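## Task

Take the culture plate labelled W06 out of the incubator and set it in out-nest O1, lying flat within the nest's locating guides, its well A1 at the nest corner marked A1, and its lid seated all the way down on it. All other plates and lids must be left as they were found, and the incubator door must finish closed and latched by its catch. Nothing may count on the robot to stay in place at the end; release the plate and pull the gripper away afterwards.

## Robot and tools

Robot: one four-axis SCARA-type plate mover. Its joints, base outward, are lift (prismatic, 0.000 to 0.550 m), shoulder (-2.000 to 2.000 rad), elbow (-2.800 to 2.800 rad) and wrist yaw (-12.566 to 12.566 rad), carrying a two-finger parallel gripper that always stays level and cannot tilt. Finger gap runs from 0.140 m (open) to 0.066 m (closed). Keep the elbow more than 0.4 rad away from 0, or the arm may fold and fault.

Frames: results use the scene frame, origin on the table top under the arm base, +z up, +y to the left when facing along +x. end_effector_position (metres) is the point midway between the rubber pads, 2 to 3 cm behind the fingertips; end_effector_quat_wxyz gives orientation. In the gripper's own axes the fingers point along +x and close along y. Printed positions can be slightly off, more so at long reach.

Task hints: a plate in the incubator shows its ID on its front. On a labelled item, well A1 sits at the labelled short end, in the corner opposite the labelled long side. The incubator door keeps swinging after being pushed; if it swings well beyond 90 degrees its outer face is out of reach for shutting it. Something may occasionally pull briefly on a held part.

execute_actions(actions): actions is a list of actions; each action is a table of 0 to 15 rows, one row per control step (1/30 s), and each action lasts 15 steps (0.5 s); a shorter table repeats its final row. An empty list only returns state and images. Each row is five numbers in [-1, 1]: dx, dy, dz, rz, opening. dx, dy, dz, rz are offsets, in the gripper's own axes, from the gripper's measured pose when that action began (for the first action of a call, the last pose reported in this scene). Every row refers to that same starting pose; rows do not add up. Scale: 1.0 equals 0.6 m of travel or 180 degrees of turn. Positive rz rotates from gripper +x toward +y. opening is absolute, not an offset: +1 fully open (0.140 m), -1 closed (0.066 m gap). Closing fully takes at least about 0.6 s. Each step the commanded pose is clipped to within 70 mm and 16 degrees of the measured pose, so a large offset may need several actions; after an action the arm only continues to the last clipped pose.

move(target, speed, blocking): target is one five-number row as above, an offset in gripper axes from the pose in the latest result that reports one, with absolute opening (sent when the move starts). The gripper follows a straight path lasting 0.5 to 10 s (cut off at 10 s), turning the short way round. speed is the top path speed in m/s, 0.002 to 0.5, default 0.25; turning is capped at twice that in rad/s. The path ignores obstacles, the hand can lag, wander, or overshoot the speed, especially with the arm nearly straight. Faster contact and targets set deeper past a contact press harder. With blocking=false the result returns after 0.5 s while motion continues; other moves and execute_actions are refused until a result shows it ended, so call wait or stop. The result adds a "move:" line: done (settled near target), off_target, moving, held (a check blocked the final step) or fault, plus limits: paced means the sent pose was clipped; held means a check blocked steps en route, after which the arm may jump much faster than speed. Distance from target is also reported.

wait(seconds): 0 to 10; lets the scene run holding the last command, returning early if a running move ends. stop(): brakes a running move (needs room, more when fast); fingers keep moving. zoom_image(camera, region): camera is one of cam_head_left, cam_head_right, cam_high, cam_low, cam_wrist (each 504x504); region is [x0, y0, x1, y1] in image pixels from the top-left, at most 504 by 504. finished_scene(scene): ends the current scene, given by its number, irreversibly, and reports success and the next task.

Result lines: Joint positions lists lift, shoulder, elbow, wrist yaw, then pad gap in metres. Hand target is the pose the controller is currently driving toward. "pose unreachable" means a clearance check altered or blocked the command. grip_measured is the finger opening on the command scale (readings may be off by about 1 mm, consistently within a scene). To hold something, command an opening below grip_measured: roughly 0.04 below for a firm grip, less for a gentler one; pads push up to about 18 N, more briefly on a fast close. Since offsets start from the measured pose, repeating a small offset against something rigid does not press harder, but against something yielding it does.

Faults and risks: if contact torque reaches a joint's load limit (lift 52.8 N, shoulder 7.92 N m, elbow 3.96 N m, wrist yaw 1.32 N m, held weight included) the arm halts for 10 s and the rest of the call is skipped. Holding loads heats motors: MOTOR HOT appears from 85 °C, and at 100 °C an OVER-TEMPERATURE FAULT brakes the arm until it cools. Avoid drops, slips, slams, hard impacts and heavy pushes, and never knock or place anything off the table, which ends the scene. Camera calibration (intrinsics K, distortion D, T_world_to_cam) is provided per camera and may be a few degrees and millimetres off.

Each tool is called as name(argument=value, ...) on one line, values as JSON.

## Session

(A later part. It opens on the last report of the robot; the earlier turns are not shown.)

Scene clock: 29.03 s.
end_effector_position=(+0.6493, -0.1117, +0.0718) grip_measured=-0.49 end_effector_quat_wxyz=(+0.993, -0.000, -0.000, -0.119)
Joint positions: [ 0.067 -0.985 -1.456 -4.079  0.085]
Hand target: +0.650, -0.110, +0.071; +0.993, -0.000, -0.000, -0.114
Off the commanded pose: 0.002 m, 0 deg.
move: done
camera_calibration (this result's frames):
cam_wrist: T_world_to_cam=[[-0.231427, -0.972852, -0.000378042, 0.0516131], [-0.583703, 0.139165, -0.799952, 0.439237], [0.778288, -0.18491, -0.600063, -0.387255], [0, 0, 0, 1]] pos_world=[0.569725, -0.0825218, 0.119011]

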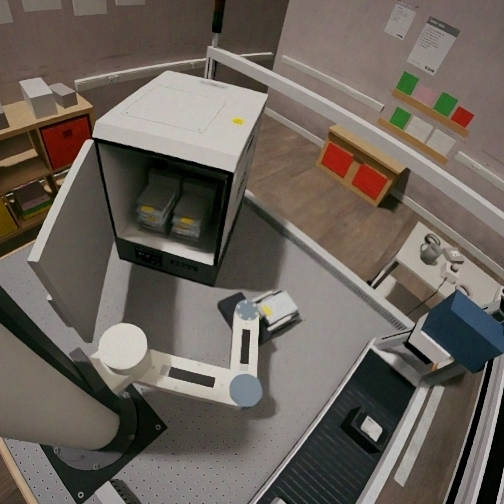

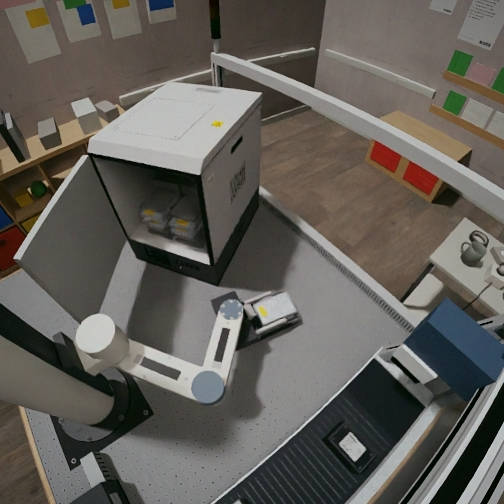

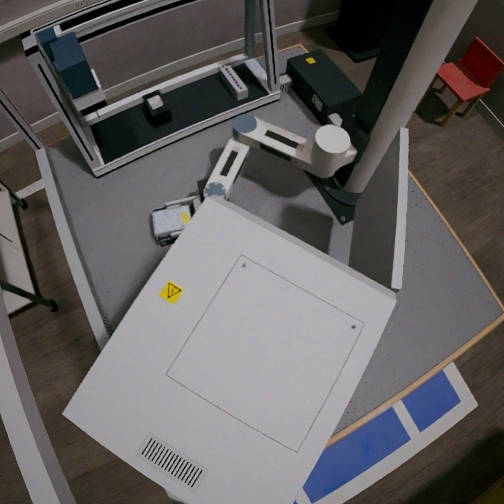

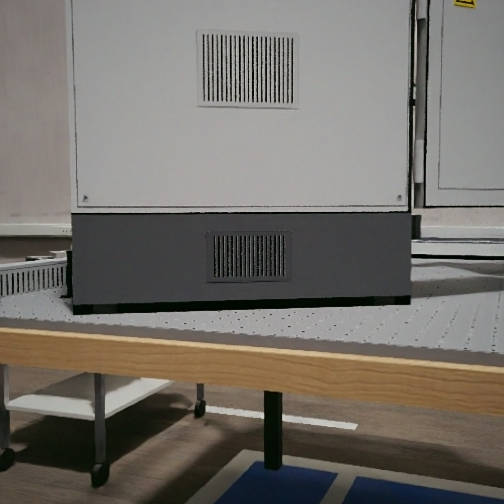

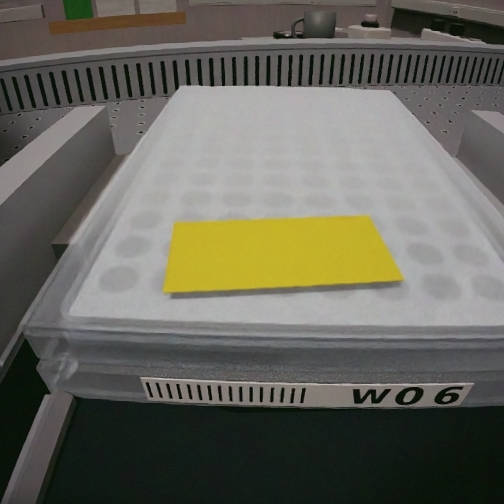

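move(target=[-0.03, -0.01, 0.03, 0, -0.55], speed=0.1)

zoom_image(camera="cam_head_right", region=[200, 250, 340, 370])

zoom_image(camera="cam_head_left", region=[200, 250, 340, 370])

Scene clock: 29.87 s.
end_effector_position=(+0.6304, -0.1133, +0.0899) grip_measured=-0.51 end_effector_quat_wxyz=(+0.993, -0.000, -0.000, -0.118)
Joint positions: [ 0.085 -1.041 -1.364 -4.116  0.084]
Hand target: +0.630, -0.113, +0.090; +0.993, -0.000, -0.000, -0.119
Off the commanded pose: 0.000 m, 0 deg.
move: done
camera_calibration (this result's frames):
cam_wrist: T_world_to_cam=[[-0.231098, -0.97293, -0.000378042, 0.0455128], [-0.58375, 0.138968, -0.799952, 0.442872], [0.778351, -0.184647, -0.600063, -0.362004], [0, 0, 0, 1]] pos_world=[0.550811, -0.0841071, 0.137068]

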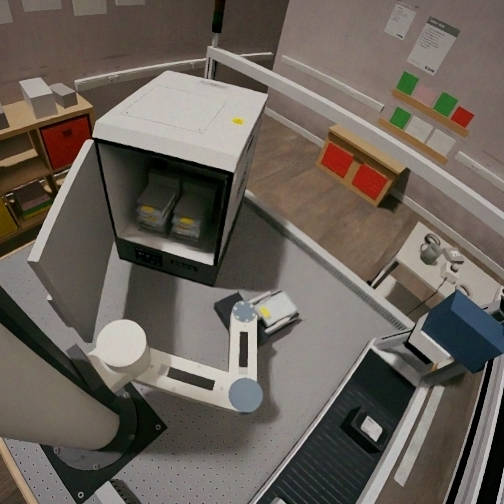

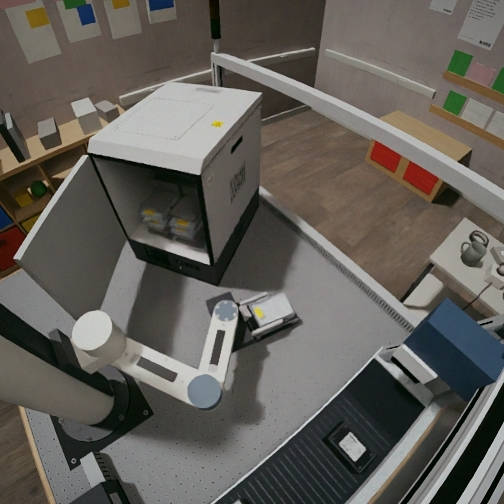

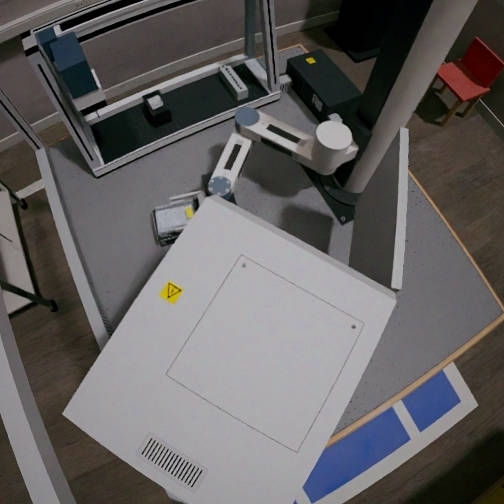

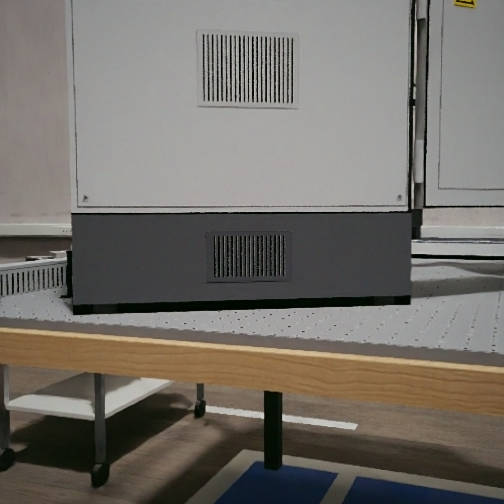

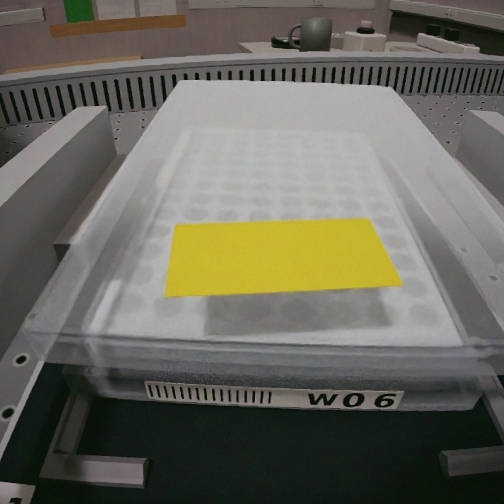

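Region (200, 250, 340, 370) of cam_head_right's 504x504 image, scaled by 3.600, with more detail than that image has; it fills the top 432 rows of this view, and the rest is white.

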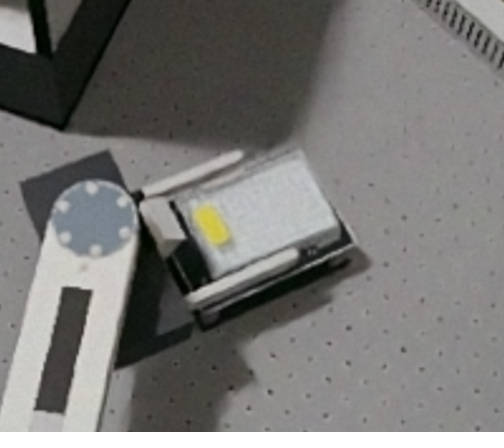

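Region (200, 250, 340, 370) of cam_head_left's 504x504 image, scaled by 3.600, with more detail than that image has; it fills the top 432 rows of this view, and the rest is white.

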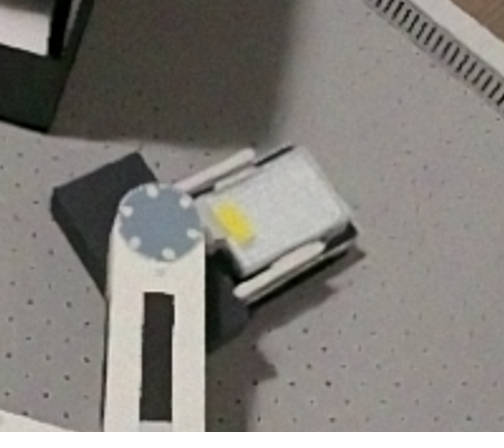

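move(target=[0.03, 0.01, -0.028, 0, -0.55], speed=0.05)

move(target=[0, 0, 0, 0, 0.2])

move(target=[0, 0, -0.012, 0, 0.2], speed=0.05)

move(target=[0, 0, 0, 0, -0.56])

move(target=[-0.035, -0.012, 0.012, 0, -0.56], speed=0.05)

Scene clock: 30.73 s.
end_effector_position=(+0.6491, -0.1122, +0.0733) grip_measured=-0.51 end_effector_quat_wxyz=(+0.993, -0.000, -0.000, -0.120)
Joint positions: [ 0.068 -0.986 -1.456 -4.082  0.084]
Hand target: +0.649, -0.112, +0.073; +0.993, -0.000, -0.000, -0.118
Off the commanded pose: 0.001 m, 0 deg.
move: done
camera_calibration (this result's frames):
cam_wrist: T_world_to_cam=[[-0.234222, -0.972183, -0.000378042, 0.0529427], [-0.583301, 0.140842, -0.799952, 0.44028], [0.777754, -0.187146, -0.600063, -0.386256], [0, 0, 0, 1]] pos_world=[0.569628, -0.082826, 0.120445]

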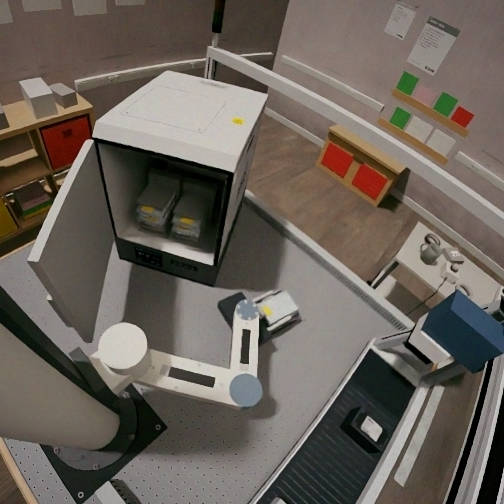

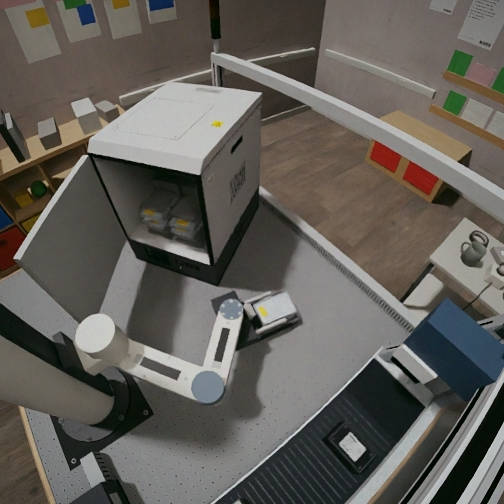

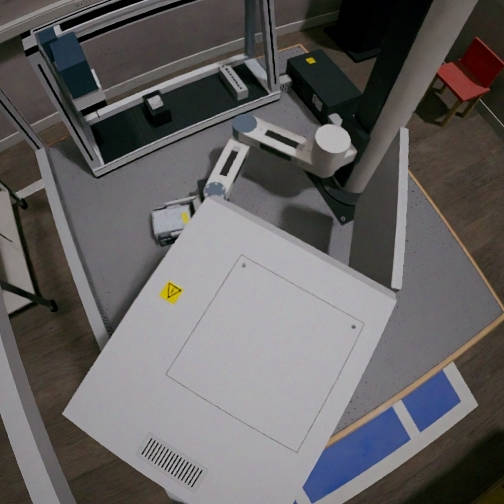

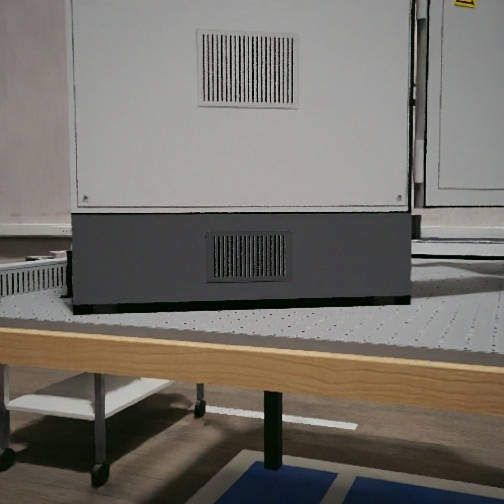

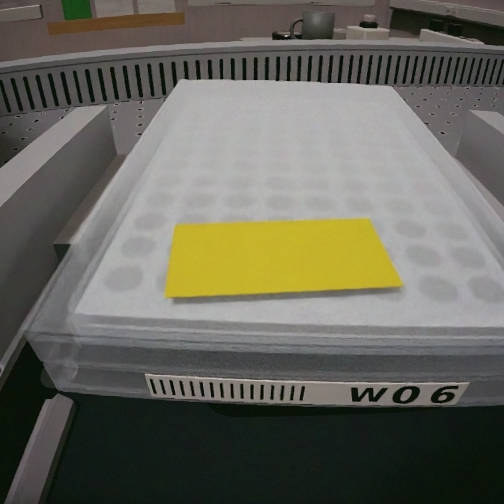

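Scene clock: 31.23 s.
end_effector_position=(+0.6492, -0.1120, +0.0733) grip_measured=+0.20 end_effector_quat_wxyz=(+0.993, -0.000, -0.000, -0.120)
Joint positions: [ 0.068 -0.986 -1.456 -4.082  0.11 ]
Hand target: +0.649, -0.112, +0.073; +0.993, -0.000, -0.000, -0.120
Off the commanded pose: 0.000 m, 0 deg.
move: done
camera_calibration (this result's frames):
cam_wrist: T_world_to_cam=[[-0.233578, -0.972338, -0.000378042, 0.0526966], [-0.583394, 0.140456, -0.799952, 0.440333], [0.777877, -0.186631, -0.600063, -0.386223], [0, 0, 0, 1]] pos_world=[0.56963, -0.0826892, 0.120507]

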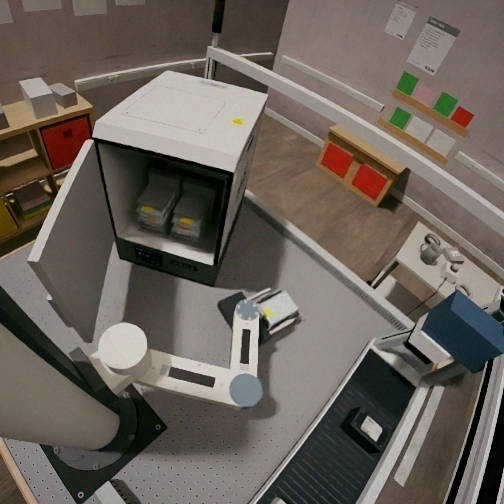

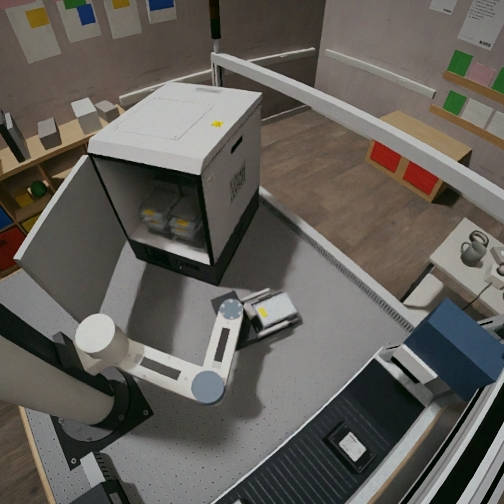

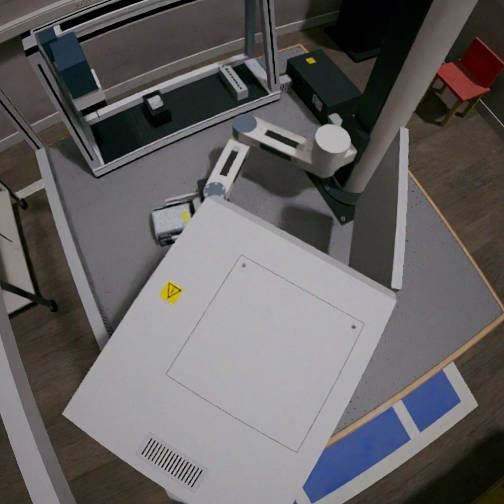

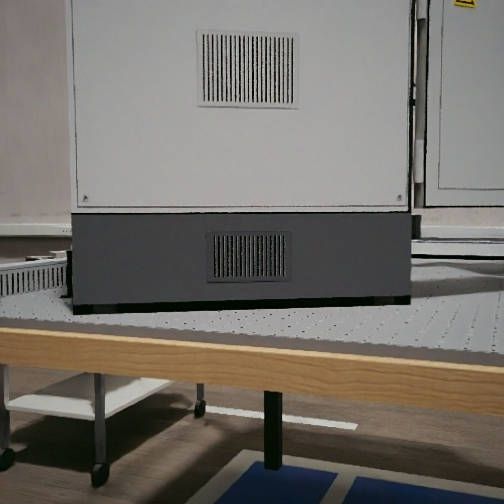

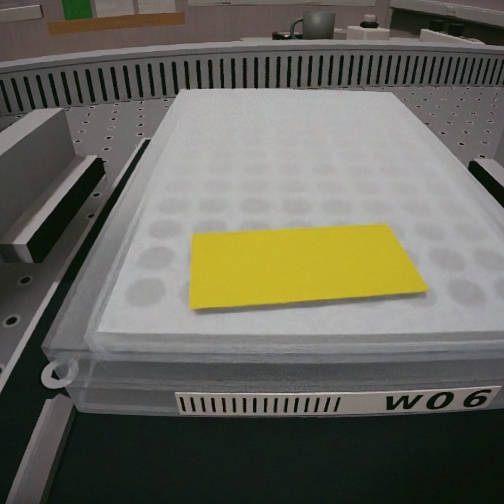

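Scene clock: 31.93 s.
end_effector_position=(+0.6492, -0.1120, +0.0661) grip_measured=+0.20 end_effector_quat_wxyz=(+0.993, -0.000, -0.000, -0.120)
Joint positions: [ 0.061 -0.986 -1.456 -4.082  0.11 ]
Hand target: +0.649, -0.112, +0.066; +0.993, -0.000, -0.000, -0.120
Off the commanded pose: 0.000 m, 0 deg.
move: done
camera_calibration (this result's frames):
cam_wrist: T_world_to_cam=[[-0.233558, -0.972343, -0.000378042, 0.05269], [-0.583397, 0.140444, -0.799952, 0.43458], [0.777881, -0.186615, -0.600063, -0.390538], [0, 0, 0, 1]] pos_world=[0.569631, -0.0826817, 0.113316]

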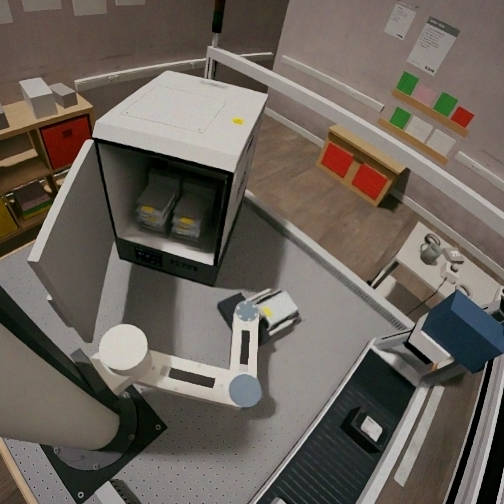

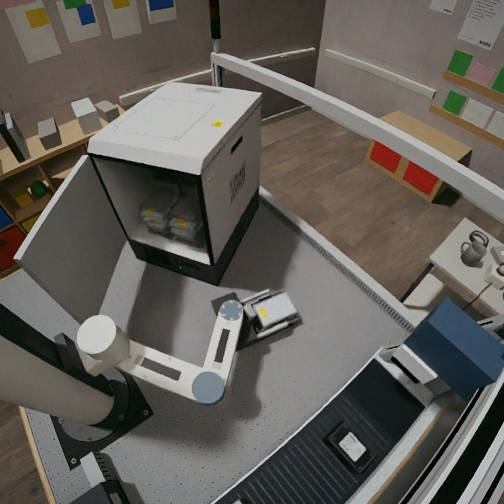

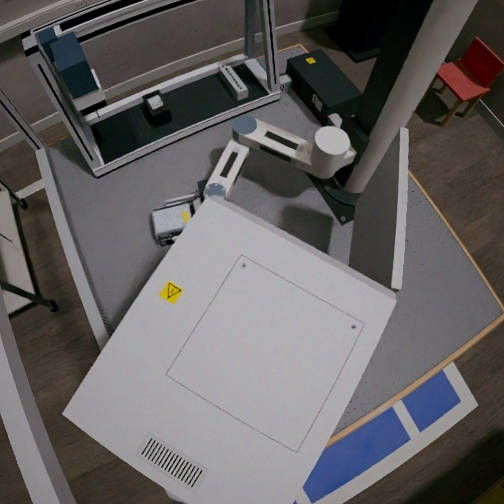

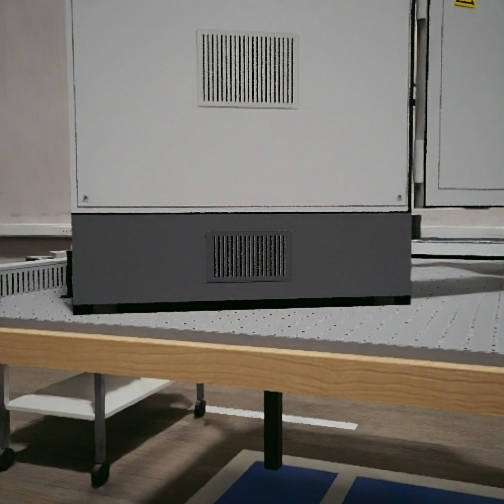

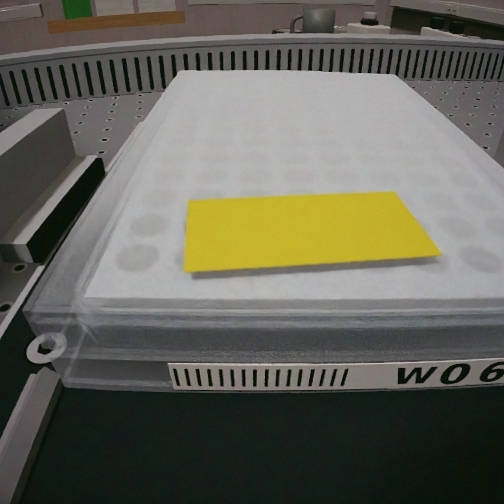

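Scene clock: 32.43 s.
end_effector_position=(+0.6491, -0.1128, +0.0661) grip_measured=-0.48 end_effector_quat_wxyz=(+0.993, -0.000, -0.000, -0.121)
Joint positions: [ 0.061 -0.986 -1.456 -4.084  0.085]
Hand target: +0.649, -0.112, +0.066; +0.993, -0.000, -0.000, -0.120
Off the commanded pose: 0.001 m, 0 deg.
move: done
camera_calibration (this result's frames):
cam_wrist: T_world_to_cam=[[-0.236945, -0.971523, -0.000378042, 0.0542067], [-0.582904, 0.142476, -0.799952, 0.434576], [0.777226, -0.189324, -0.600063, -0.390534], [0, 0, 0, 1]] pos_world=[0.569693, -0.0831909, 0.113316]

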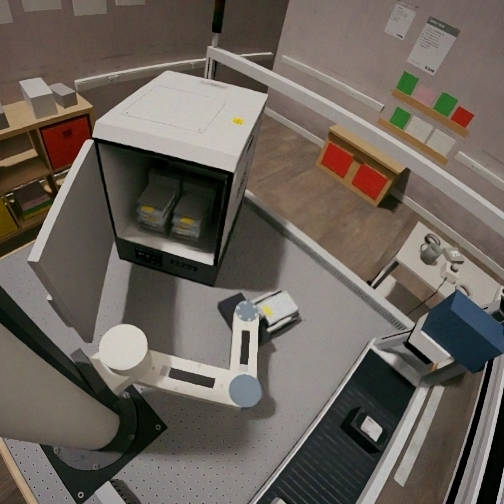

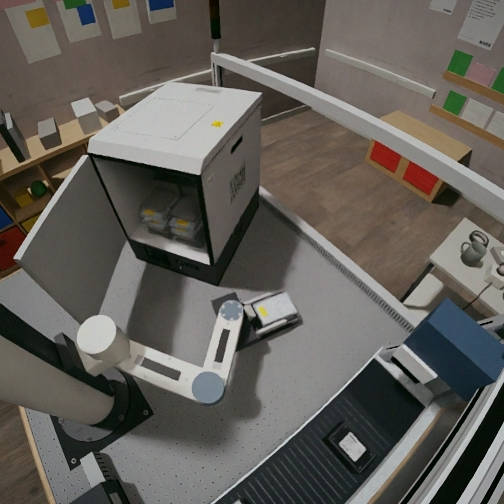

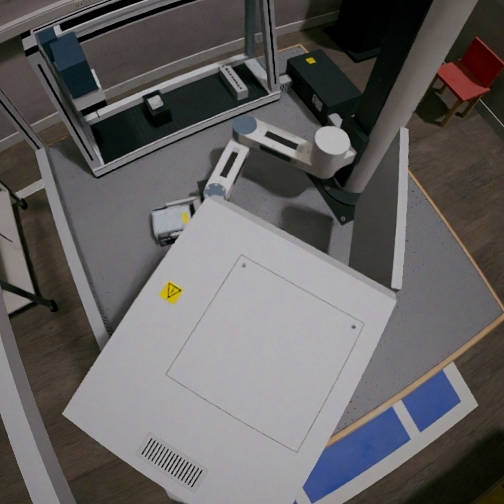

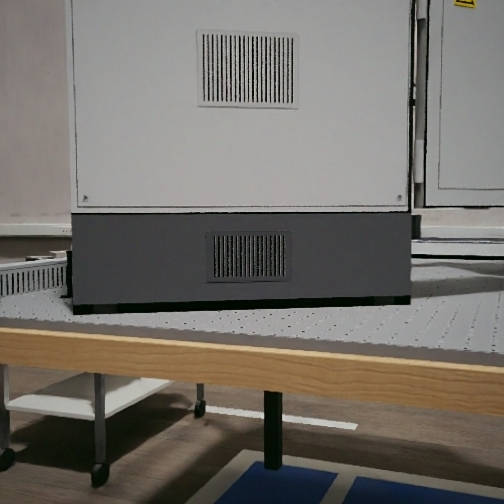

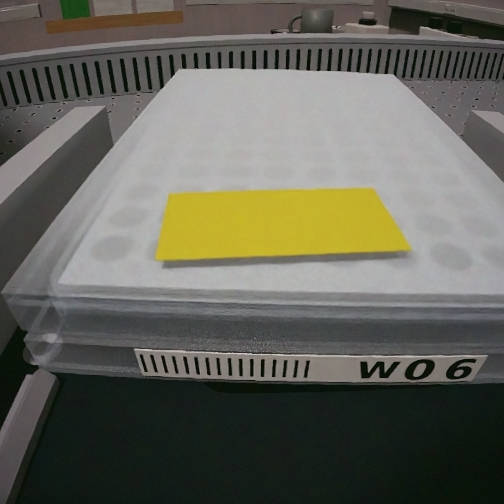

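Scene clock: 33.13 s.
end_effector_position=(+0.6270, -0.1147, +0.0733) grip_measured=-0.48 end_effector_quat_wxyz=(+0.993, -0.000, -0.000, -0.121)
Joint positions: [ 0.068 -1.051 -1.349 -4.126  0.085]
Hand target: +0.627, -0.115, +0.073; +0.993, -0.000, -0.000, -0.121
Off the commanded pose: 0.000 m, 0 deg.
move: done
camera_calibration (this result's frames):
cam_wrist: T_world_to_cam=[[-0.236654, -0.971594, -0.000378042, 0.0469208], [-0.582946, 0.142301, -0.799952, 0.427705], [0.777283, -0.189092, -0.600063, -0.369394], [0, 0, 0, 1]] pos_world=[0.547556, -0.0851242, 0.120501]

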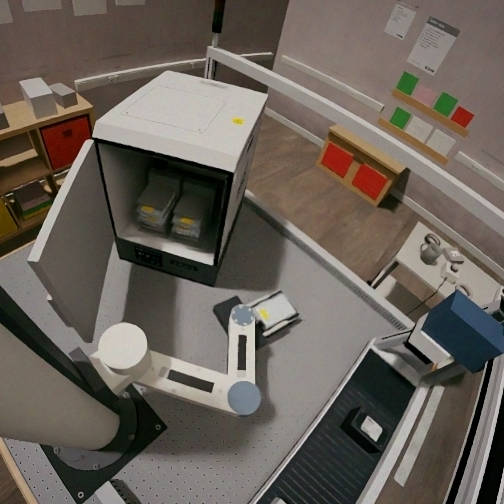

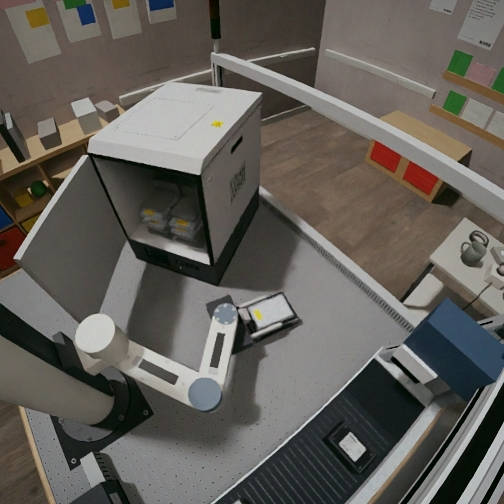

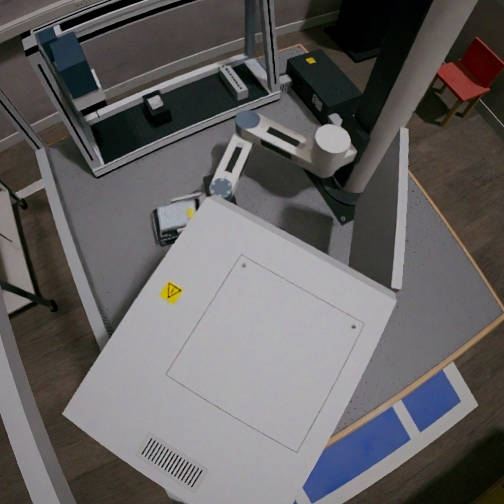

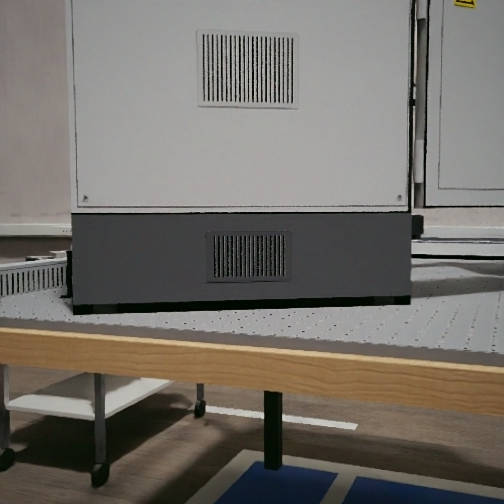

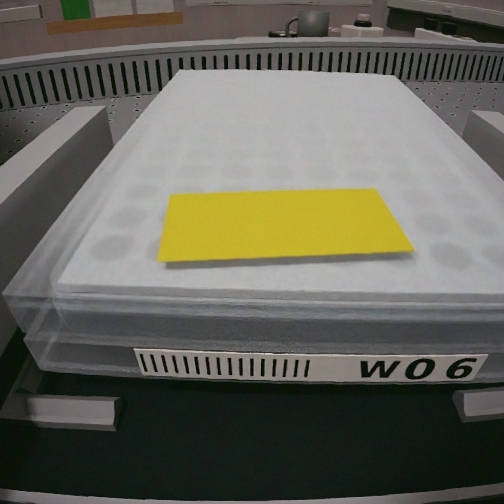

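move(target=[-0.006, 0, -0.012, 0, -0.56], speed=0.03)

move(target=[0, 0, 0, 0, 0.3])

move(target=[-0.1, 0, 0.12, 0, 0.3])

Scene clock: 33.90 s.
end_effector_position=(+0.6239, -0.1140, +0.0667) grip_measured=-0.48 end_effector_quat_wxyz=(+0.993, -0.000, -0.000, -0.121)
Joint positions: [ 0.062 -1.058 -1.334 -4.135  0.085]
Hand target: +0.624, -0.114, +0.066; +0.993, -0.000, -0.000, -0.121
Off the commanded pose: 0.001 m, 0 deg.
move: done
camera_calibration (this result's frames):
cam_wrist: T_world_to_cam=[[-0.236386, -0.971659, -0.000378042, 0.0467693], [-0.582985, 0.142141, -0.799952, 0.420536], [0.777335, -0.188877, -0.600063, -0.370817], [0, 0, 0, 1]] pos_world=[0.544471, -0.0843703, 0.113913]

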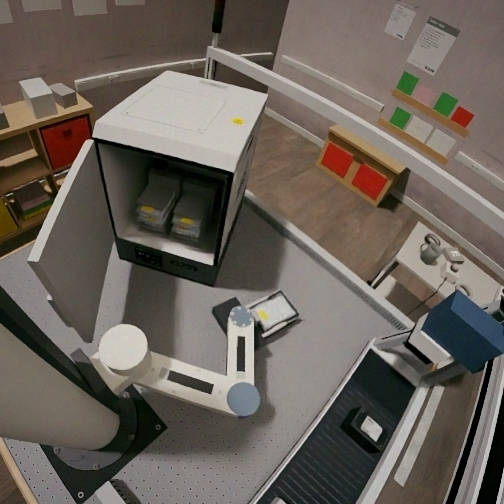

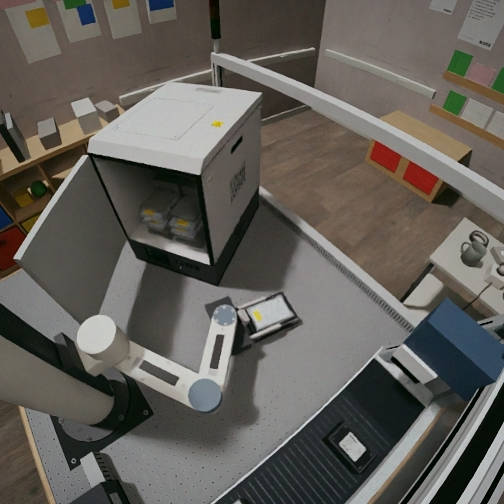

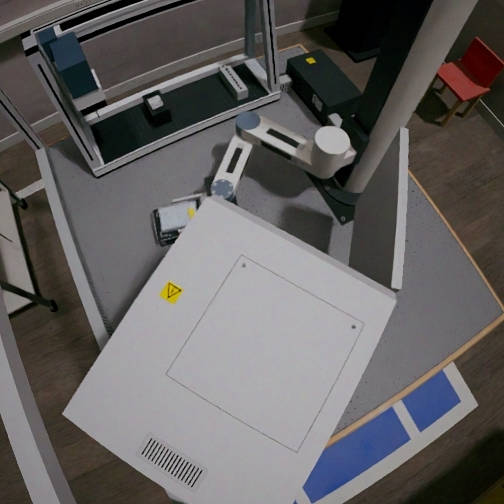

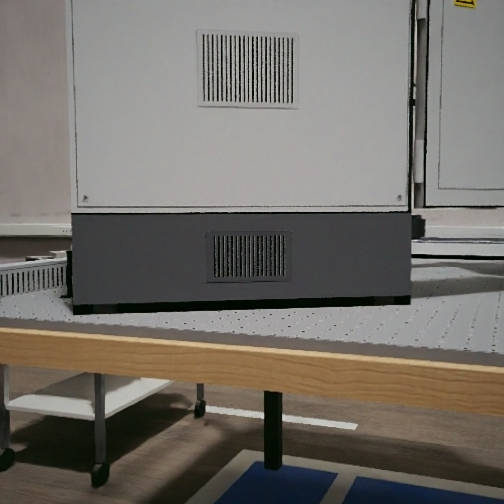

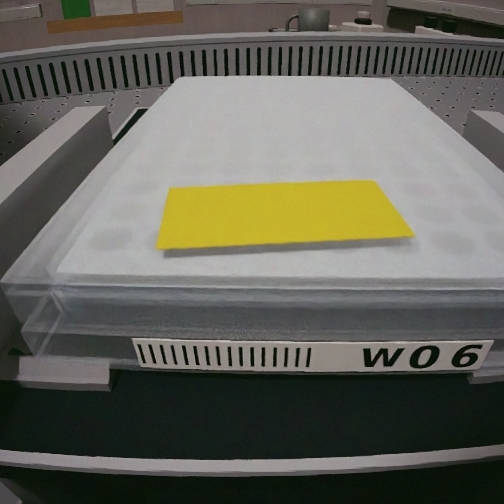

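Scene clock: 34.40 s.
end_effector_position=(+0.6240, -0.1139, +0.0668) grip_measured=+0.30 end_effector_quat_wxyz=(+0.993, -0.000, -0.000, -0.121)
Joint positions: [ 0.062 -1.057 -1.334 -4.135  0.114]
Hand target: +0.624, -0.114, +0.067; +0.993, -0.000, -0.000, -0.121
Off the commanded pose: 0.000 m, 0 deg.
move: done
camera_calibration (this result's frames):
cam_wrist: T_world_to_cam=[[-0.236143, -0.971718, -0.000378042, 0.0467091], [-0.583021, 0.141995, -0.799952, 0.420606], [0.777382, -0.188683, -0.600063, -0.370806], [0, 0, 0, 1]] pos_world=[0.54451, -0.0843006, 0.113975]

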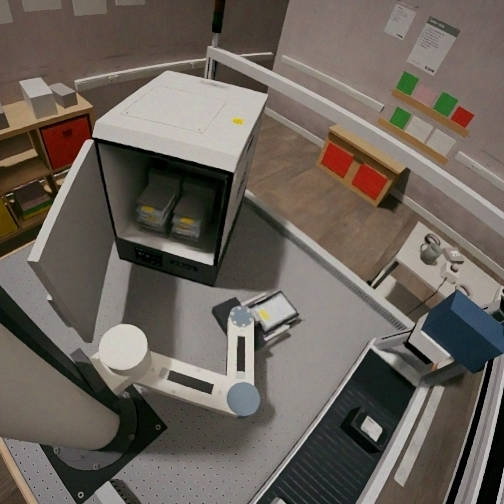

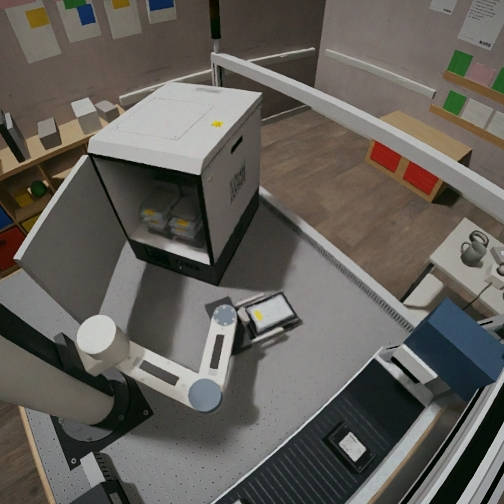

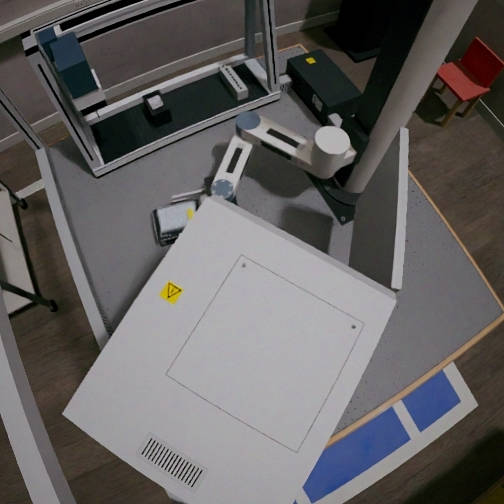

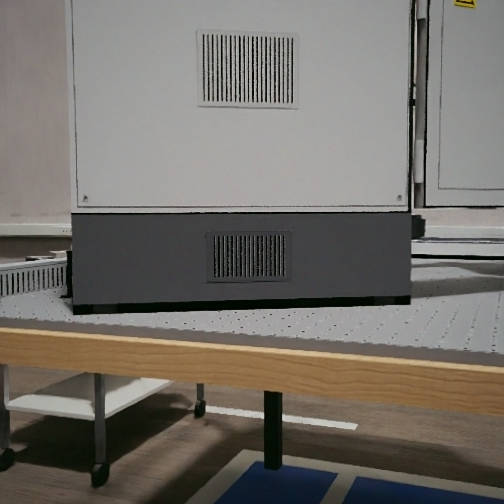

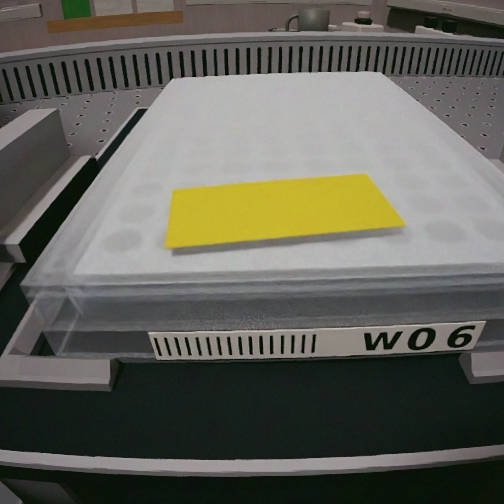

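Scene clock: 35.17 s.
end_effector_position=(+0.5657, -0.0994, +0.1389) grip_measured=+0.30 end_effector_quat_wxyz=(+0.993, -0.000, -0.000, -0.121)
Joint positions: [ 0.134 -1.166 -1.051 -4.308  0.114]
Hand target: +0.566, -0.099, +0.139; +0.993, -0.000, -0.000, -0.121
Off the commanded pose: 0.000 m, 0 deg.
move: done
camera_calibration (this result's frames):
cam_wrist: T_world_to_cam=[[-0.235752, -0.971813, -0.000378042, 0.046772], [-0.583078, 0.14176, -0.799952, 0.44224], [0.777458, -0.18837, -0.600063, -0.279555], [0, 0, 0, 1]] pos_world=[0.486229, -0.0698983, 0.186039]

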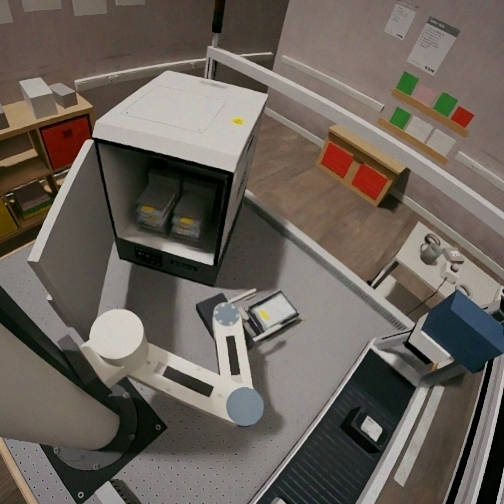

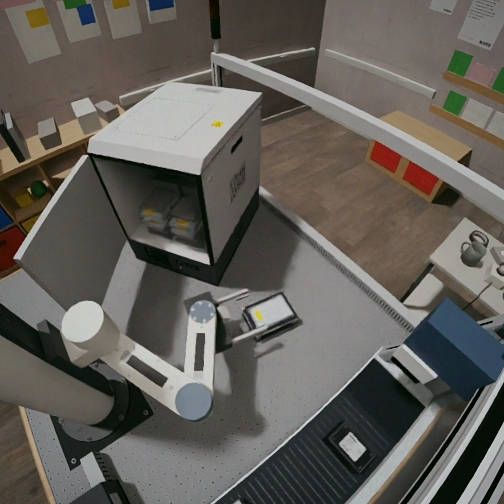

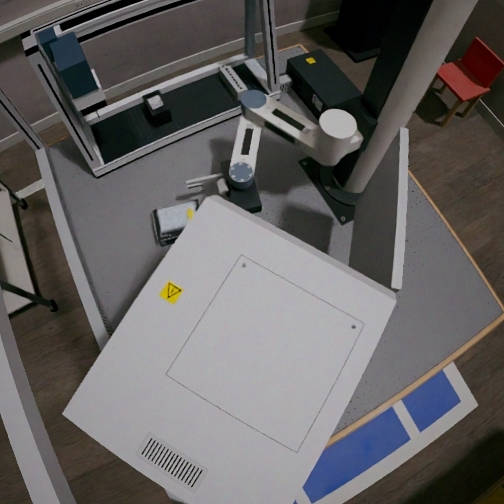

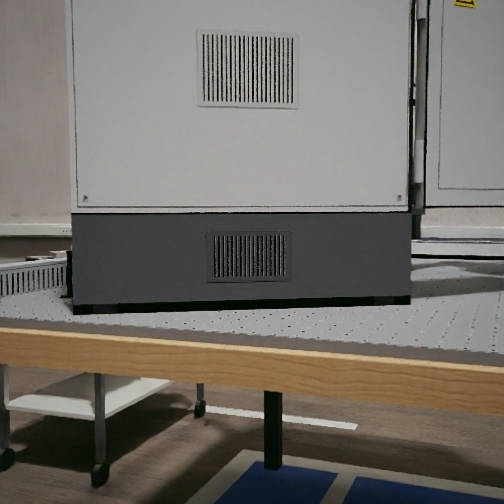

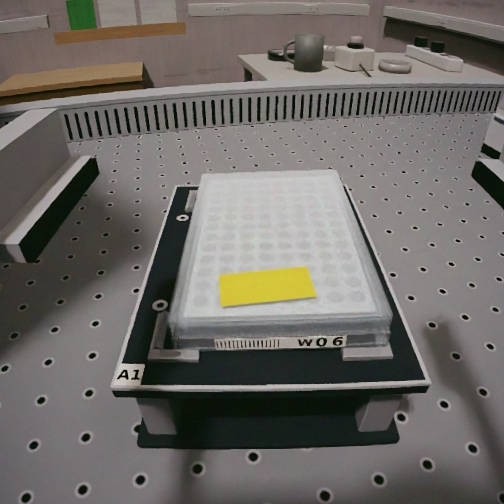

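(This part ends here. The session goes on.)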